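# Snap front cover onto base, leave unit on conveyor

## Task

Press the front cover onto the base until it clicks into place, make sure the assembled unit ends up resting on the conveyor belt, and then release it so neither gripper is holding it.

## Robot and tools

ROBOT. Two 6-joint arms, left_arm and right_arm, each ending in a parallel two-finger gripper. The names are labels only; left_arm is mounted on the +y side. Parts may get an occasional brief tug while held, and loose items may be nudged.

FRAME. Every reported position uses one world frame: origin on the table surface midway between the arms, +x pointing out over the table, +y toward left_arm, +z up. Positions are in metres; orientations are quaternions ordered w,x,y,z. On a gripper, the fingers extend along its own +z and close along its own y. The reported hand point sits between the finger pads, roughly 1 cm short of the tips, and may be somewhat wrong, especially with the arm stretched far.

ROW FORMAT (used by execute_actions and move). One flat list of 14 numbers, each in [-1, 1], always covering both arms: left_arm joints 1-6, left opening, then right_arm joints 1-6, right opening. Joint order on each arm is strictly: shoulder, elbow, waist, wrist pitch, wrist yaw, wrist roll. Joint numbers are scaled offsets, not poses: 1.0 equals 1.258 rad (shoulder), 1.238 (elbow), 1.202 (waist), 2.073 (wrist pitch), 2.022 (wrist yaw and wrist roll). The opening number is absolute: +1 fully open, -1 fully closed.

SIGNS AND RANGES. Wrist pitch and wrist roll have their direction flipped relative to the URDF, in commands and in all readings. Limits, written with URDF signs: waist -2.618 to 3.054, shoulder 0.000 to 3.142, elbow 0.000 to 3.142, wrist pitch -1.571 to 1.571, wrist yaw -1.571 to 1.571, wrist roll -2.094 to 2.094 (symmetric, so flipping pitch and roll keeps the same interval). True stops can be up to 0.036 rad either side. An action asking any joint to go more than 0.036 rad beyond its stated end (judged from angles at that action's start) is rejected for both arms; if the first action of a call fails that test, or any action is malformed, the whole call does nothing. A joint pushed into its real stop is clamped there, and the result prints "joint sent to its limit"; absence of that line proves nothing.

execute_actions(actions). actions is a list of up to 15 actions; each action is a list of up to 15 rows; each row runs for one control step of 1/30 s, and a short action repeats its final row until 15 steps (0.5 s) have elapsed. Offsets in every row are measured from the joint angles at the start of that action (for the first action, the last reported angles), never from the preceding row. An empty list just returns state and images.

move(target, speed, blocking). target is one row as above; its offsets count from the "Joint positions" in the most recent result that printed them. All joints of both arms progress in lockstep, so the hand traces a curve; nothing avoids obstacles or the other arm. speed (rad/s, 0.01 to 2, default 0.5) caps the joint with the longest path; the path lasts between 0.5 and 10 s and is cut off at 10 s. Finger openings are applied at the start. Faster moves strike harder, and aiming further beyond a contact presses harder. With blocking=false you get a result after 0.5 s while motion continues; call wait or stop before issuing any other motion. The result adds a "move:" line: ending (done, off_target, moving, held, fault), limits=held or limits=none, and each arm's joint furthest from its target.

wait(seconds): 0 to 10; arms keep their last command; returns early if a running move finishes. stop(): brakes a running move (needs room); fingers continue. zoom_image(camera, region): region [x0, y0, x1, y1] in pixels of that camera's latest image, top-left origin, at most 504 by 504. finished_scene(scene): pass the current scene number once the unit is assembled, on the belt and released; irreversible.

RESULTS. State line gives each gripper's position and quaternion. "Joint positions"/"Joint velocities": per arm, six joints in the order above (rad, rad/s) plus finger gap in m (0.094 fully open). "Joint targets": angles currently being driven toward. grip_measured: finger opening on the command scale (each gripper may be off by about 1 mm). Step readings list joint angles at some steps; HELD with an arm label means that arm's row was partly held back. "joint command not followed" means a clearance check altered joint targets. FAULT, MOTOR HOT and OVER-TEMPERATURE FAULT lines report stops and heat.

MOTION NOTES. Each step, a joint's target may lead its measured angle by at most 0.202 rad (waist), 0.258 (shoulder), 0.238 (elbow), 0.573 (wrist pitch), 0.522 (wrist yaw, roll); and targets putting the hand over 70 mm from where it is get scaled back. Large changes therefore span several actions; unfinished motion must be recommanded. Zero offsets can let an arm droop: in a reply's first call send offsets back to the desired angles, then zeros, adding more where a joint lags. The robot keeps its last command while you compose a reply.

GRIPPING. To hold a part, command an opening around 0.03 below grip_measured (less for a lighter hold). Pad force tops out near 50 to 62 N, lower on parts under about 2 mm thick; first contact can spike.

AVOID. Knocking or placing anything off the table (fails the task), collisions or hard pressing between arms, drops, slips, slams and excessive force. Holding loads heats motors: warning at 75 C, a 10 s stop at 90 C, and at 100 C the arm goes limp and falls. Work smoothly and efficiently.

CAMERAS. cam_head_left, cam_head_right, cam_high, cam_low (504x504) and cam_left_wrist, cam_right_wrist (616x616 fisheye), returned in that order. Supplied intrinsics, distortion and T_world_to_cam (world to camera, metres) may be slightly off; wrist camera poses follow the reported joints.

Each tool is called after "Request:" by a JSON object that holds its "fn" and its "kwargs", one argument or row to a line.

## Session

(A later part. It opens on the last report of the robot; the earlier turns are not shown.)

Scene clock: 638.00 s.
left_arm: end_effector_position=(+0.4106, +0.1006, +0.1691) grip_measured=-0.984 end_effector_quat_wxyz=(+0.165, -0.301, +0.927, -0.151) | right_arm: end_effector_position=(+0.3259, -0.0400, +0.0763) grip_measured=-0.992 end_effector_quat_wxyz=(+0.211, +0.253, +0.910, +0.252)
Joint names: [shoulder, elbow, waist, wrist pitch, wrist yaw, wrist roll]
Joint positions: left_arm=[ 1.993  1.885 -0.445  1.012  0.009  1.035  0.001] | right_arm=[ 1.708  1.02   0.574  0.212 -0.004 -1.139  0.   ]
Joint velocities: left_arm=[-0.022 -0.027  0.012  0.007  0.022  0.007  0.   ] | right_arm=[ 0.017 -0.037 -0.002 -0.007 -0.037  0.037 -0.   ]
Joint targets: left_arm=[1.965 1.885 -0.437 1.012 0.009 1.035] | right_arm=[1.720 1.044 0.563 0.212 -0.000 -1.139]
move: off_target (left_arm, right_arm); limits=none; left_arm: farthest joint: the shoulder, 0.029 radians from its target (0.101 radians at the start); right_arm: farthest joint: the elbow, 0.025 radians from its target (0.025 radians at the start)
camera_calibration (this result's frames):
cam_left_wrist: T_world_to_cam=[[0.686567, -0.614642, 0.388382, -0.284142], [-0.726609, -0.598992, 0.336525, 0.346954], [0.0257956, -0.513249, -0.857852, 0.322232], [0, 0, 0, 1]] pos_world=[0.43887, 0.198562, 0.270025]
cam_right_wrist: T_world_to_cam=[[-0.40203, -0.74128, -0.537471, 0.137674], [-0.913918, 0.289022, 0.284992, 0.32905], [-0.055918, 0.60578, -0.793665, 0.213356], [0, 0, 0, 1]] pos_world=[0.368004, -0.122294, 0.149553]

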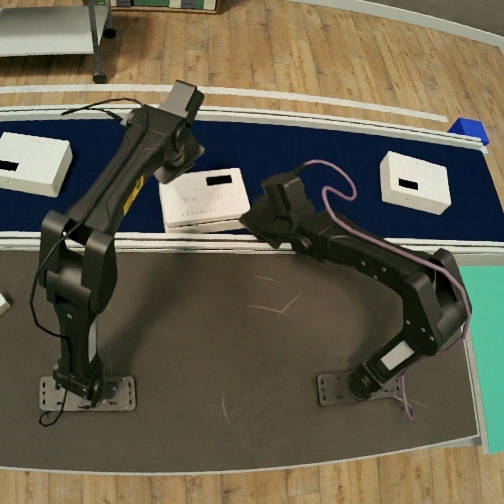

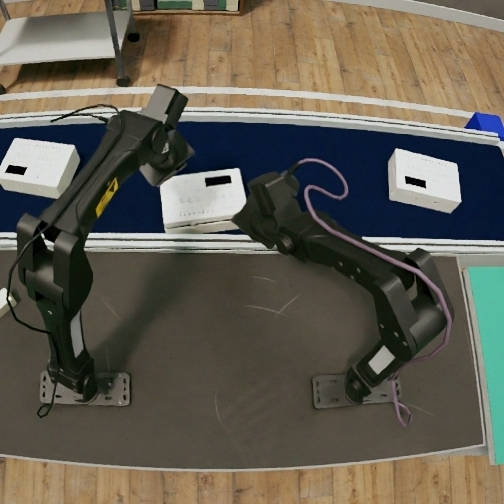

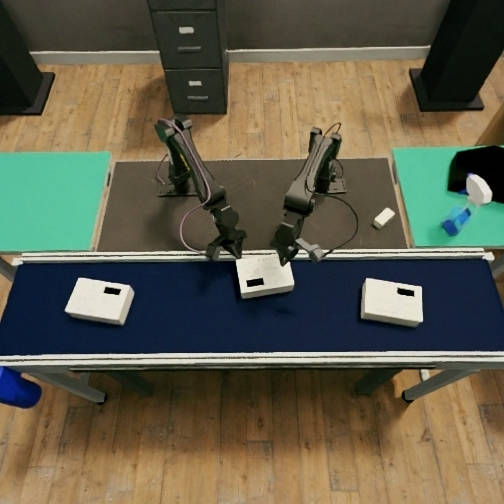

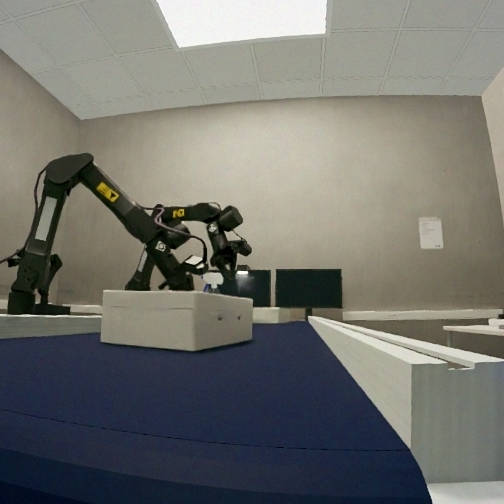

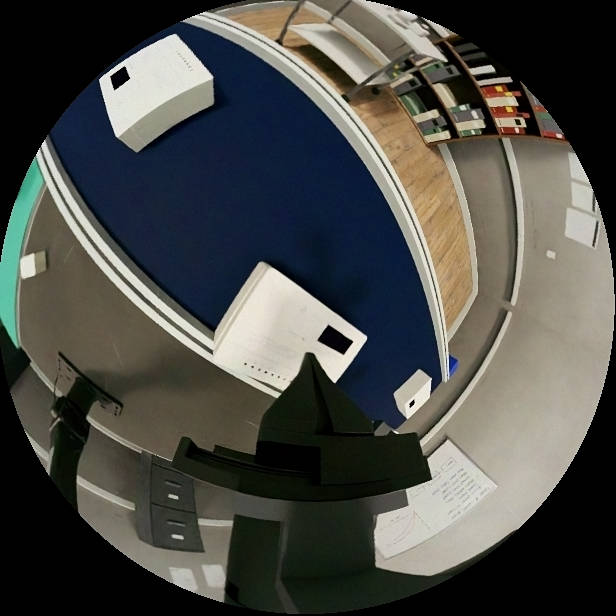

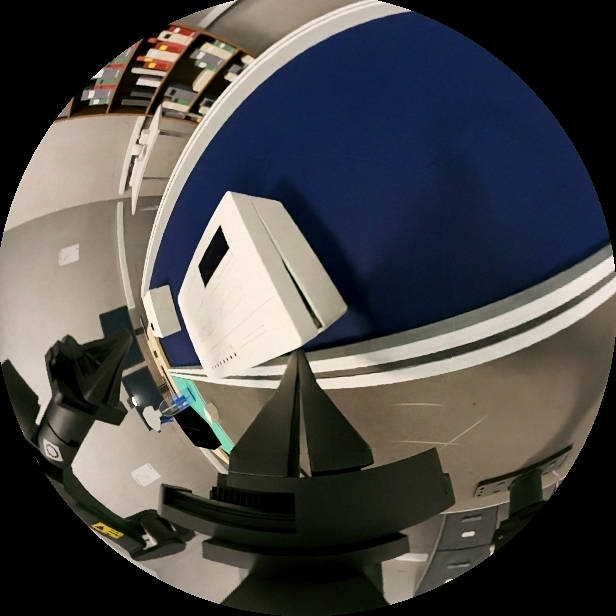

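The gap shrank. Press near edge.

Request:
{"fn": "move", "kwargs": {
  "target": [0,-0.03,-0.03,0.1,0,0,-1,0,0.15,0.04,0.05,0,0,-1],
  "speed": 0.3
}}

Request:
{"fn": "move", "kwargs": {
  "target": [0,0,0,0,0,0,-1,0.2,0.4,-0.02,0.28,0,0.15,-1],
  "speed": 0.4
}}

Scene clock: 644.83 s.
left_arm: end_effector_position=(+0.3577, +0.1102, +0.1424) grip_measured=-0.984 end_effector_quat_wxyz=(+0.080, -0.294, +0.949, -0.078) | right_arm: end_effector_position=(+0.3414, -0.0071, +0.1308) grip_measured=-0.992 end_effector_quat_wxyz=(+0.232, +0.231, +0.900, +0.288)
Joint names: [shoulder, elbow, waist, wrist pitch, wrist yaw, wrist roll]
Joint positions: left_arm=[ 1.993  1.853 -0.473  1.207  0.009  1.035  0.001] | right_arm=[ 1.708  1.191  0.613  0.296 -0.005 -1.139  0.   ]
Joint velocities: left_arm=[ 0.002 -0.007  0.007  0.037  0.007 -0.037 -0.   ] | right_arm=[-0.002 -0.002 -0.007  0.022  0.037  0.037 -0.001]
Joint targets: left_arm=[1.993 1.848 -0.481 1.219 0.009 1.035] | right_arm=[1.708 1.206 0.622 0.316 -0.005 -1.139]
move: done; limits=none; left_arm: farthest joint: the wrist pitch, 0.013 radians from its target (0.207 radians at the start); right_arm: farthest joint: the wrist pitch, 0.020 radians from its target (0.104 radians at the start)
camera_calibration (this result's frames):
cam_left_wrist: T_world_to_cam=[[0.728183, -0.660805, 0.181897, -0.211983], [-0.664225, -0.614963, 0.425001, 0.290035], [-0.168983, -0.430299, -0.886729, 0.370288], [0, 0, 0, 1]] pos_world=[0.409584, 0.197616, 0.243639]
cam_right_wrist: T_world_to_cam=[[-0.332142, -0.727128, -0.600806, 0.182186], [-0.94289, 0.238863, 0.23217, 0.334515], [-0.0253075, 0.643607, -0.764938, 0.223606], [0, 0, 0, 1]] pos_world=[0.381582, -0.091345, 0.202838]

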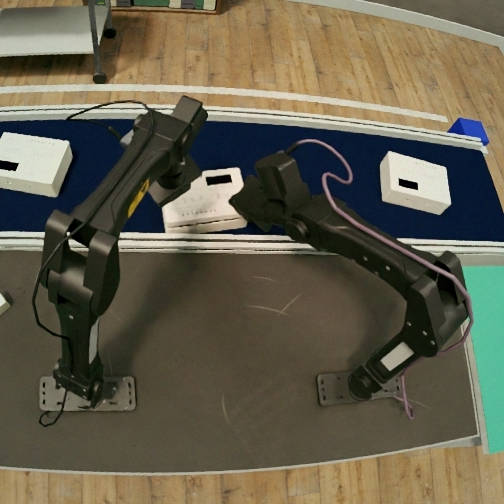

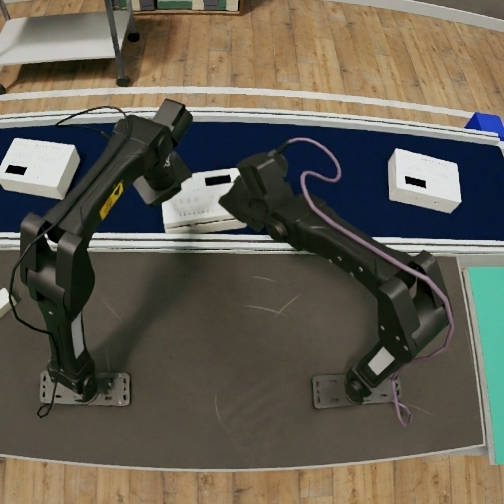

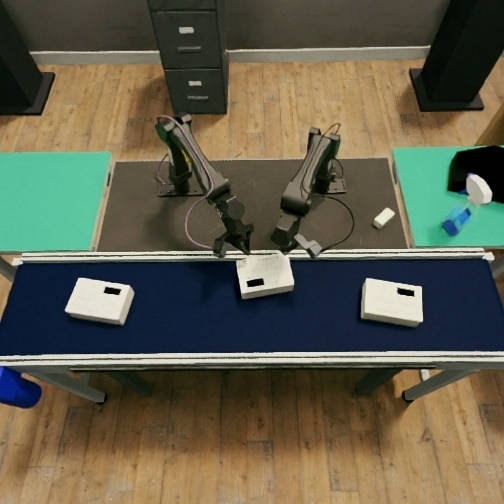

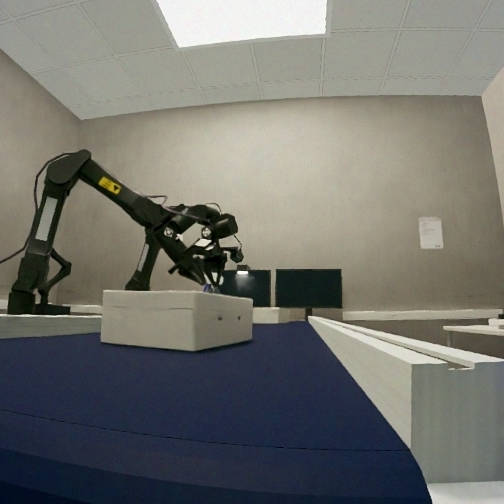

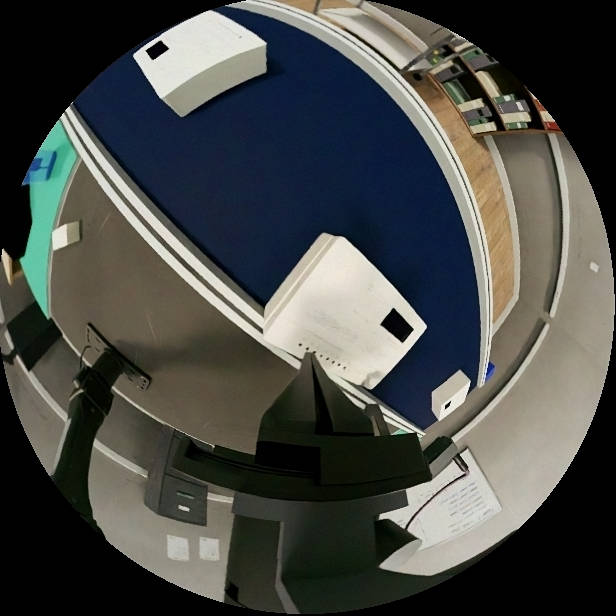

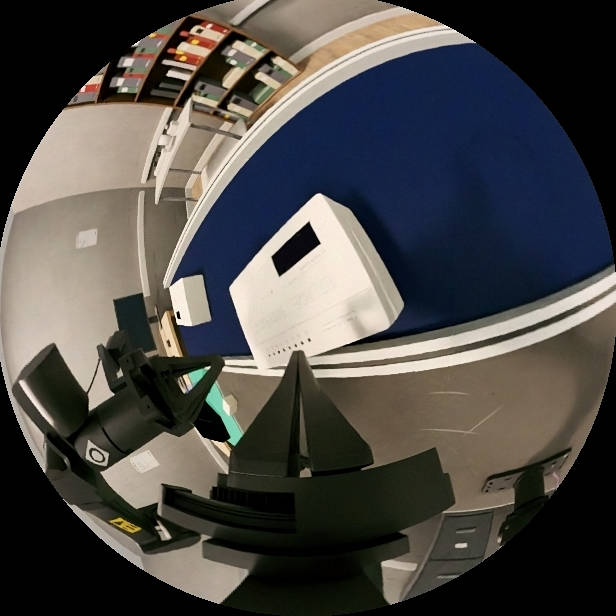

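Scene clock: 647.00 s.
left_arm: end_effector_position=(+0.3577, +0.1102, +0.1424) grip_measured=-0.984 end_effector_quat_wxyz=(+0.080, -0.294, +0.949, -0.078) | right_arm: end_effector_position=(+0.3480, -0.0109, +0.1296) grip_measured=-0.992 end_effector_quat_wxyz=(+0.158, +0.111, +0.970, +0.146)
Joint names: [shoulder, elbow, waist, wrist pitch, wrist yaw, wrist roll]
Joint positions: left_arm=[ 1.993  1.853 -0.473  1.207  0.009  1.035  0.001] | right_arm=[ 1.944  1.667  0.599  0.861 -0.005 -0.849  0.   ]
Joint velocities: left_arm=[-0.002 -0.002 -0.007  0.007 -0.007  0.007  0.   ] | right_arm=[-0.017  0.017 -0.012  0.022 -0.007  0.081 -0.001]
Joint targets: left_arm=[1.993 1.853 -0.473 1.207 0.009 1.035] | right_arm=[1.959 1.686 0.589 0.876 -0.005 -0.836]
move: done; limits=none; left_arm: farthest joint: the waist, 0.000 radians from its target (0.000 radians at the start); right_arm: farthest joint: the elbow, 0.019 radians from its target (0.495 radians at the start)
camera_calibration (this result's frames):
cam_left_wrist: T_world_to_cam=[[0.728183, -0.660805, 0.181897, -0.211983], [-0.664225, -0.614963, 0.425001, 0.290035], [-0.168983, -0.430299, -0.886729, 0.370288], [0, 0, 0, 1]] pos_world=[0.409584, 0.197616, 0.243639]
cam_right_wrist: T_world_to_cam=[[-0.214488, -0.934384, -0.284465, 0.0966172], [-0.936599, 0.114137, 0.331294, 0.325563], [-0.277088, 0.337488, -0.899624, 0.327022], [0, 0, 0, 1]] pos_world=[0.416259, -0.0572474, 0.213824]

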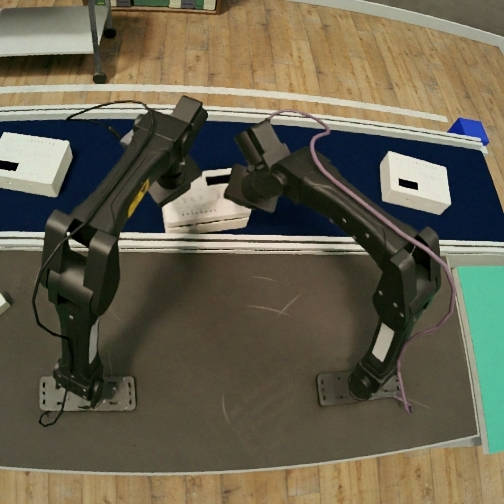

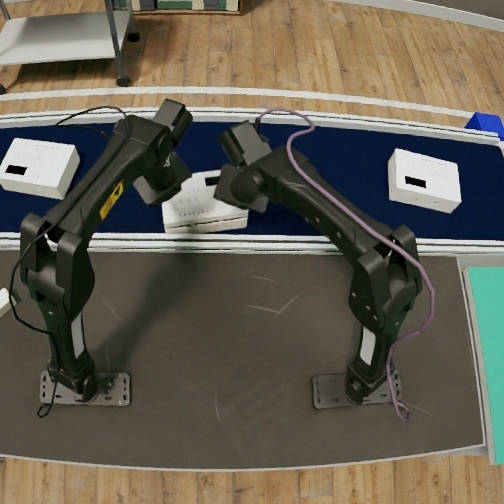

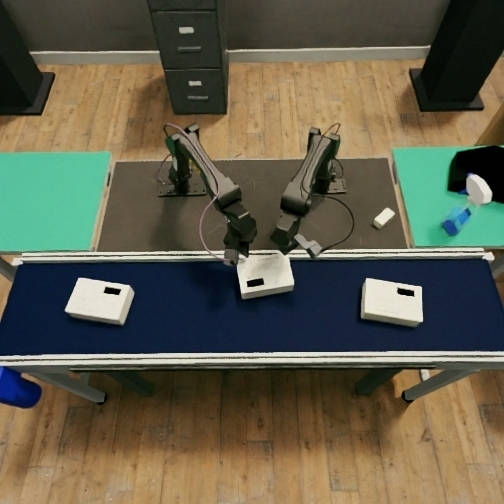

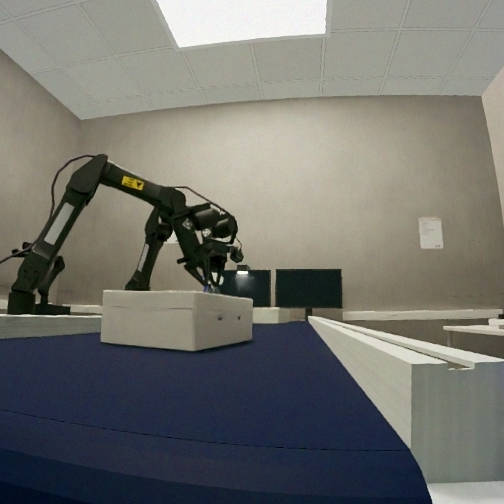

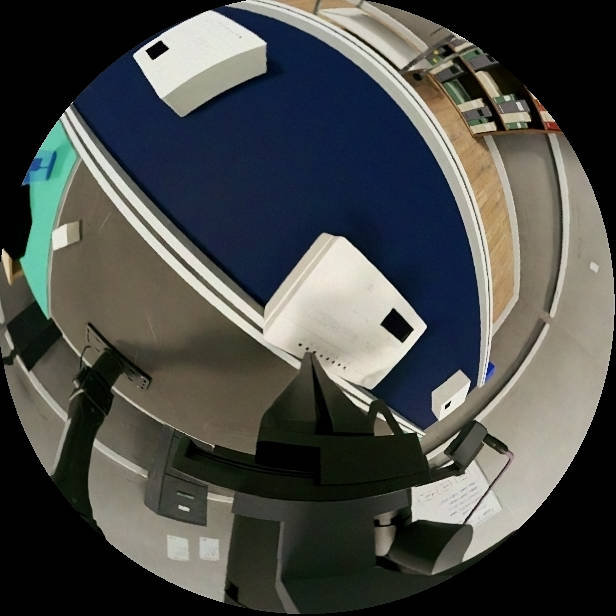

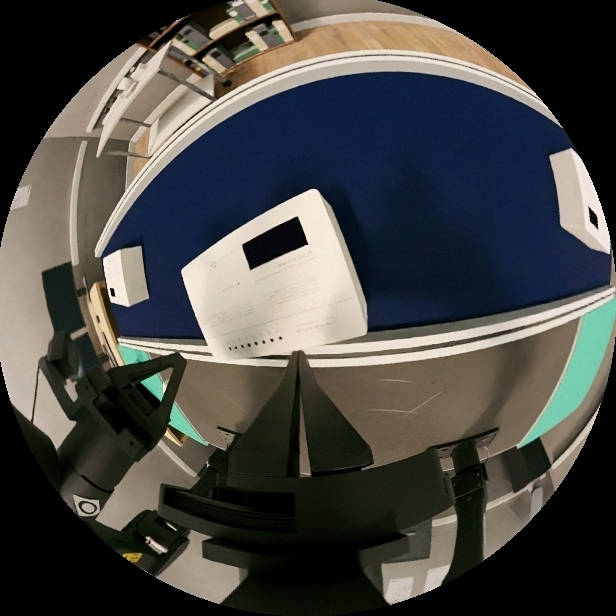

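Request:
{"fn": "move", "kwargs": {
  "target": [0.27,0,0,0.02,0,0,-1,0.23,0,0,0,0,0,-1],
  "speed": 0.12
}}

Request:
{"fn": "move", "kwargs": {
  "target": [-0.15,0,0.15,0,0,0,-1,-0.15,0,-0.15,0,0,0,-1],
  "speed": 0.3
}}

Request:
{"fn": "zoom_image", "kwargs": {
  "camera": "cam_head_left",
  "region": [150,160,270,250]
}}

Request:
{"fn": "zoom_image", "kwargs": {
  "camera": "cam_high",
  "region": [225,250,305,305]
}}

Scene clock: 655.80 s.
left_arm: end_effector_position=(+0.3560, +0.1102, +0.0774) grip_measured=-0.984 end_effector_quat_wxyz=(+0.008, -0.296, +0.955, -0.016) | right_arm: end_effector_position=(+0.3626, -0.0003, +0.0743) grip_measured=-0.992 end_effector_quat_wxyz=(+0.130, +0.112, +0.978, +0.121)
Joint names: [shoulder, elbow, waist, wrist pitch, wrist yaw, wrist roll]
Joint positions: left_arm=[ 2.186  1.912 -0.473  1.263  0.013  1.035  0.001] | right_arm=[ 2.105  1.711  0.599  0.818 -0.006 -0.849  0.   ]
Joint velocities: left_arm=[-0.017  0.012 -0.002  0.037 -0.007  0.051  0.   ] | right_arm=[-0.002 -0.007  0.002  0.007  0.037  0.022  0.   ]
Joint targets: left_arm=[2.326 1.856 -0.473 1.249 0.009 1.035] | right_arm=[2.229 1.669 0.599 0.859 -0.005 -0.848]
move: off_target (left_arm, right_arm); limits=none; left_arm: farthest joint: the shoulder, 0.147 radians from its target (0.340 radians at the start); right_arm: farthest joint: the shoulder, 0.128 radians from its target (0.289 radians at the start)
camera_calibration (this result's frames):
cam_left_wrist: T_world_to_cam=[[0.743953, -0.668228, 0.00219663, -0.18978], [-0.584896, -0.649582, 0.485737, 0.287466], [-0.323156, -0.36265, -0.874102, 0.358758], [0, 0, 0, 1]] pos_world=[0.42526, 0.19002, 0.174376]
cam_right_wrist: T_world_to_cam=[[-0.229998, -0.945496, -0.230518, 0.0956011], [-0.914555, 0.129012, 0.383335, 0.344488], [-0.332702, 0.298987, -0.89438, 0.297508], [0, 0, 0, 1]] pos_world=[0.436023, -0.0430037, 0.156069]

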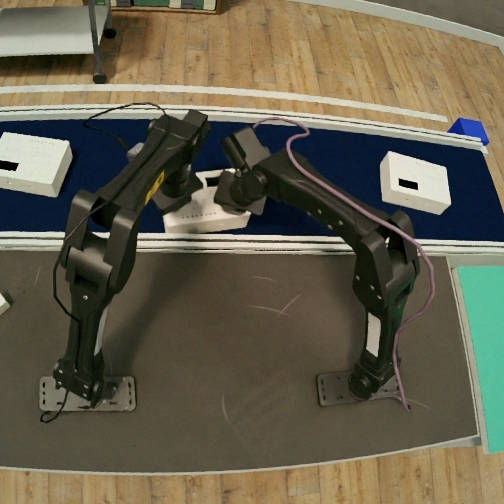

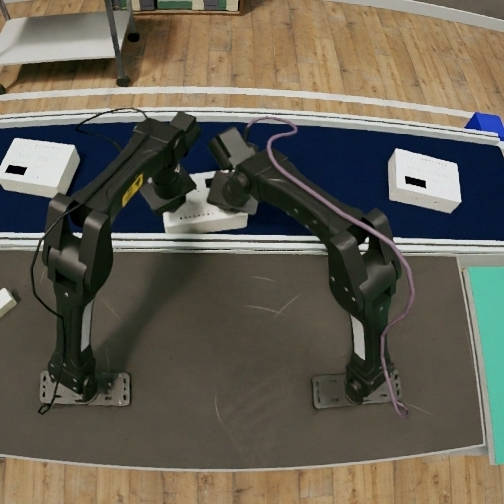

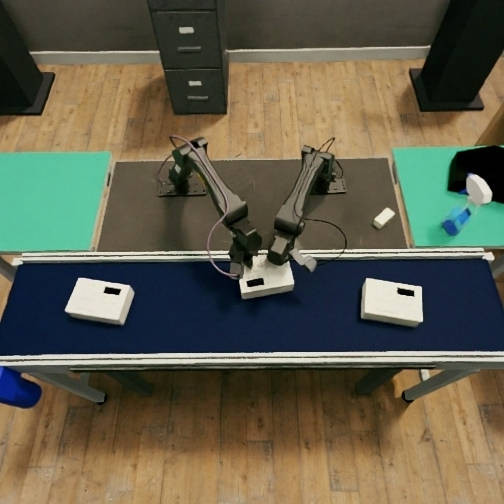

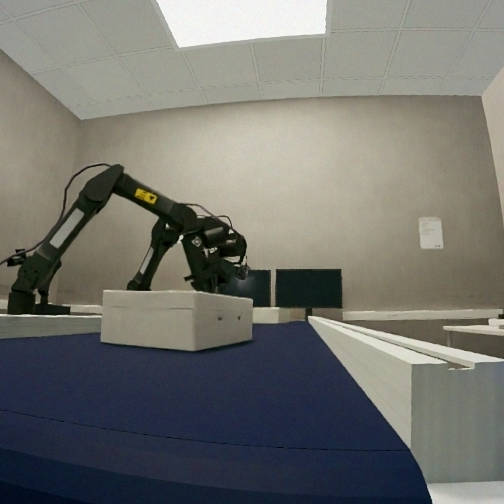

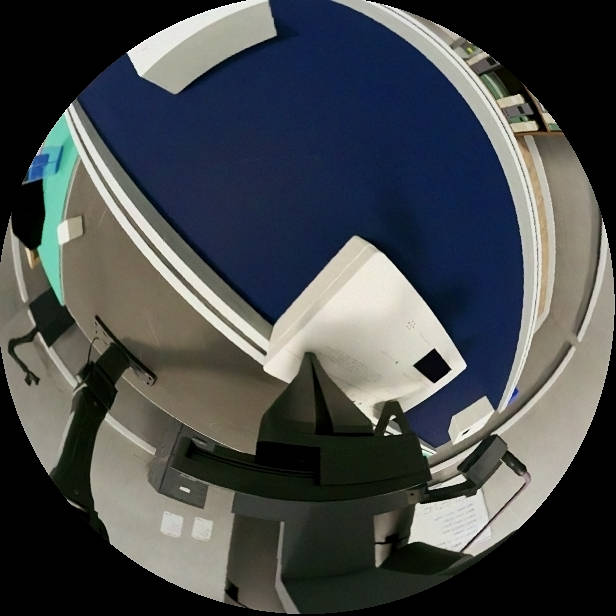

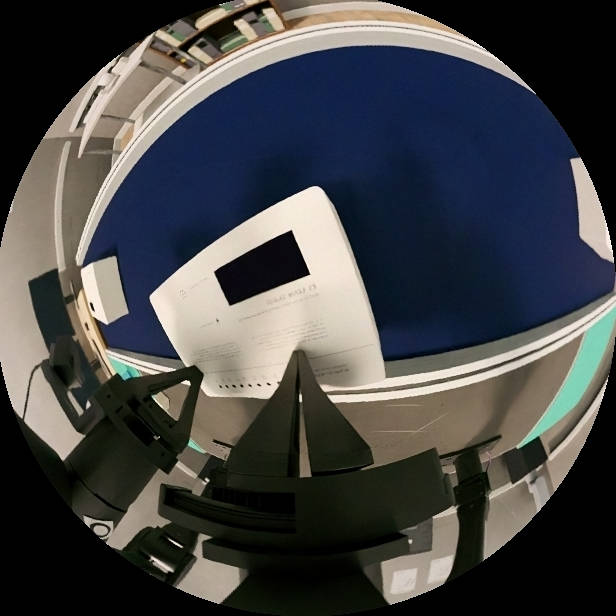

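Scene clock: 656.80 s.
left_arm: end_effector_position=(+0.3836, +0.1816, +0.1491) grip_measured=-0.984 end_effector_quat_wxyz=(+0.077, -0.378, +0.920, -0.069) | right_arm: end_effector_position=(+0.4082, -0.0745, +0.1609) grip_measured=-0.992 end_effector_quat_wxyz=(+0.212, +0.194, +0.943, +0.165)
Joint names: [shoulder, elbow, waist, wrist pitch, wrist yaw, wrist roll]
Joint positions: left_arm=[ 2.015  1.915 -0.294  1.263  0.018  1.035  0.001] | right_arm=[ 1.924  1.713  0.42   0.815 -0.009 -0.849  0.   ]
Joint velocities: left_arm=[ 0.002 -0.007  0.012 -0.022 -0.037 -0.022 -0.001] | right_arm=[-0.007 -0.012 -0.002 -0.022 -0.007 -0.022 -0.   ]
Joint targets: left_arm=[1.997 1.912 -0.293 1.262 0.013 1.035] | right_arm=[1.916 1.711 0.419 0.818 -0.006 -0.849]
move: done; limits=none; left_arm: farthest joint: the shoulder, 0.018 radians from its target (0.189 radians at the start); right_arm: farthest joint: the shoulder, 0.008 radians from its target (0.189 radians at the start)
camera_calibration (this result's frames):
cam_left_wrist: T_world_to_cam=[[0.83634, -0.52151, 0.169008, -0.24975], [-0.537763, -0.720536, 0.437765, 0.317168], [-0.106523, -0.457007, -0.883062, 0.39165], [0, 0, 0, 1]] pos_world=[0.421157, 0.27727, 0.249216]
cam_right_wrist: T_world_to_cam=[[-0.343311, -0.865729, -0.364214, 0.129585], [-0.93093, 0.262238, 0.254168, 0.399997], [-0.124529, 0.426316, -0.895962, 0.337123], [0, 0, 0, 1]] pos_world=[0.458838, -0.13643, 0.247579]

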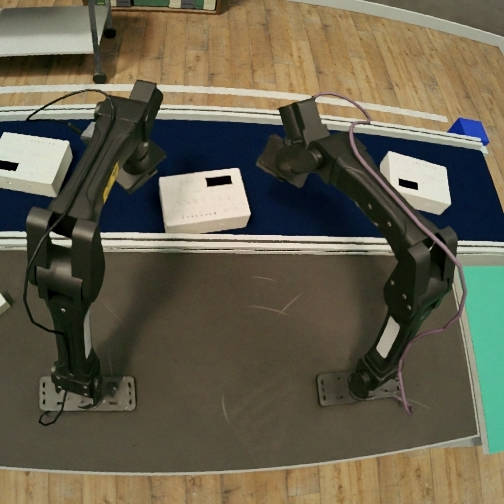

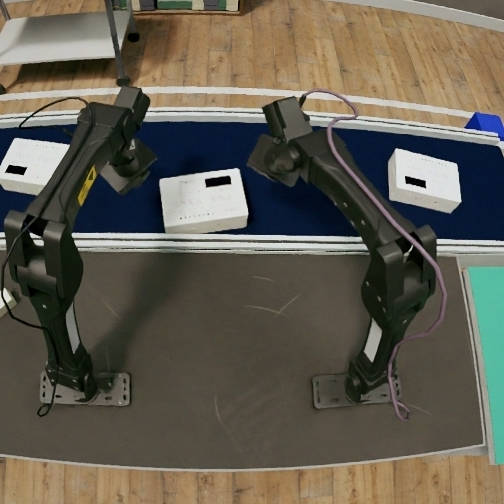

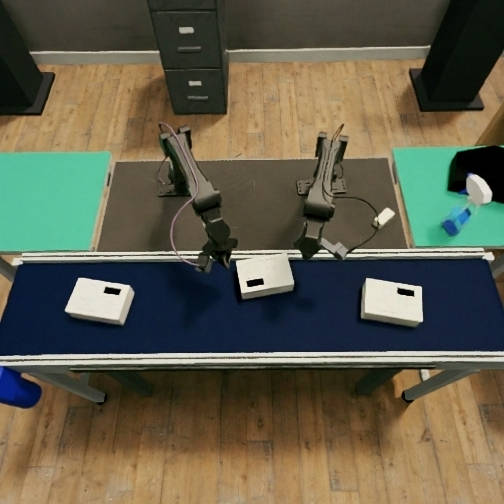

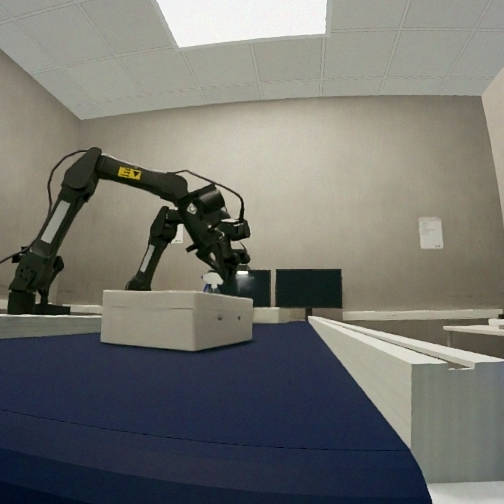

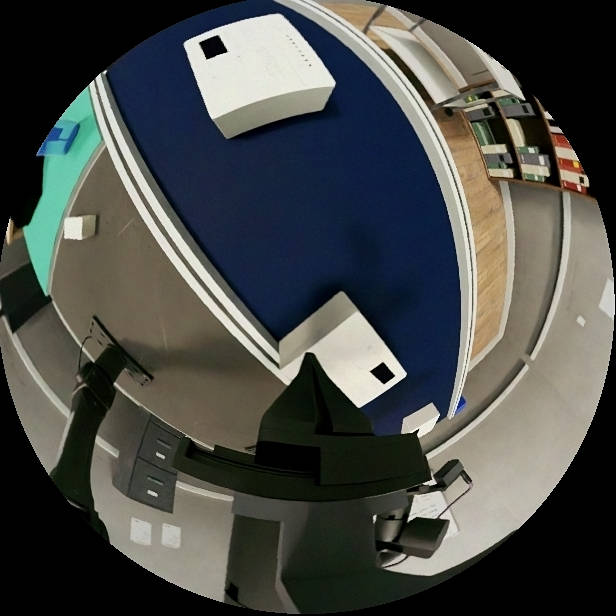

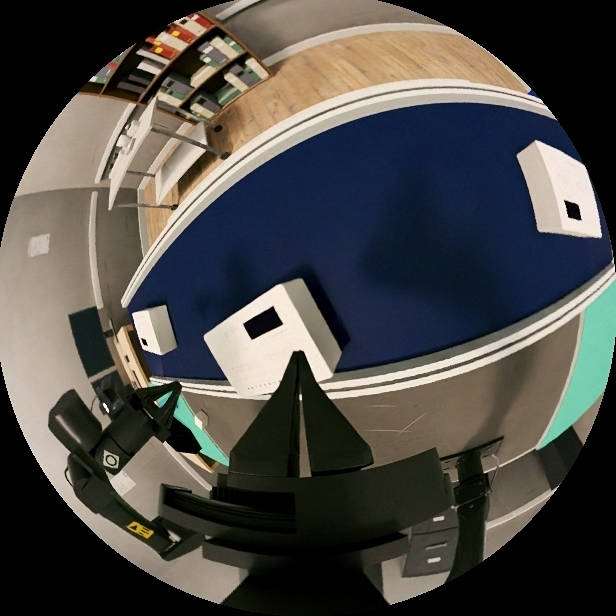

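Region (150, 160, 270, 250) of cam_head_left's 504x504 image, scaled by 4.200, with more detail than that image has; it fills the top 378 rows of this view, and the rest is white.

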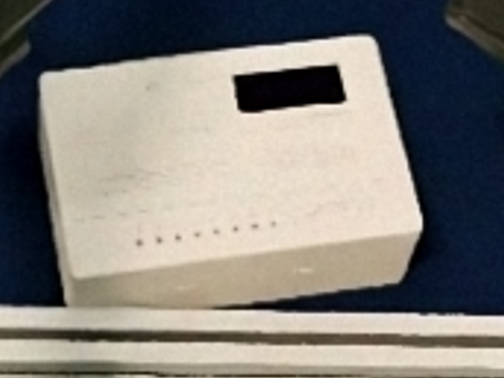

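Region (225, 250, 305, 305) of cam_high's 504x504 image, scaled by 6.300, with more detail than that image has; it fills the top 346 rows of this view, and the rest is white.

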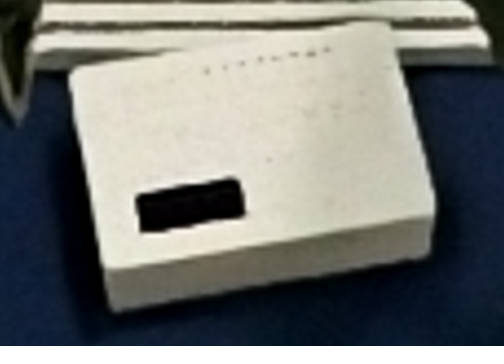

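Snapped.

Request:
{"fn": "finished_scene", "kwargs": {
  "scene": 1
}}

The scene is finished: the task was done.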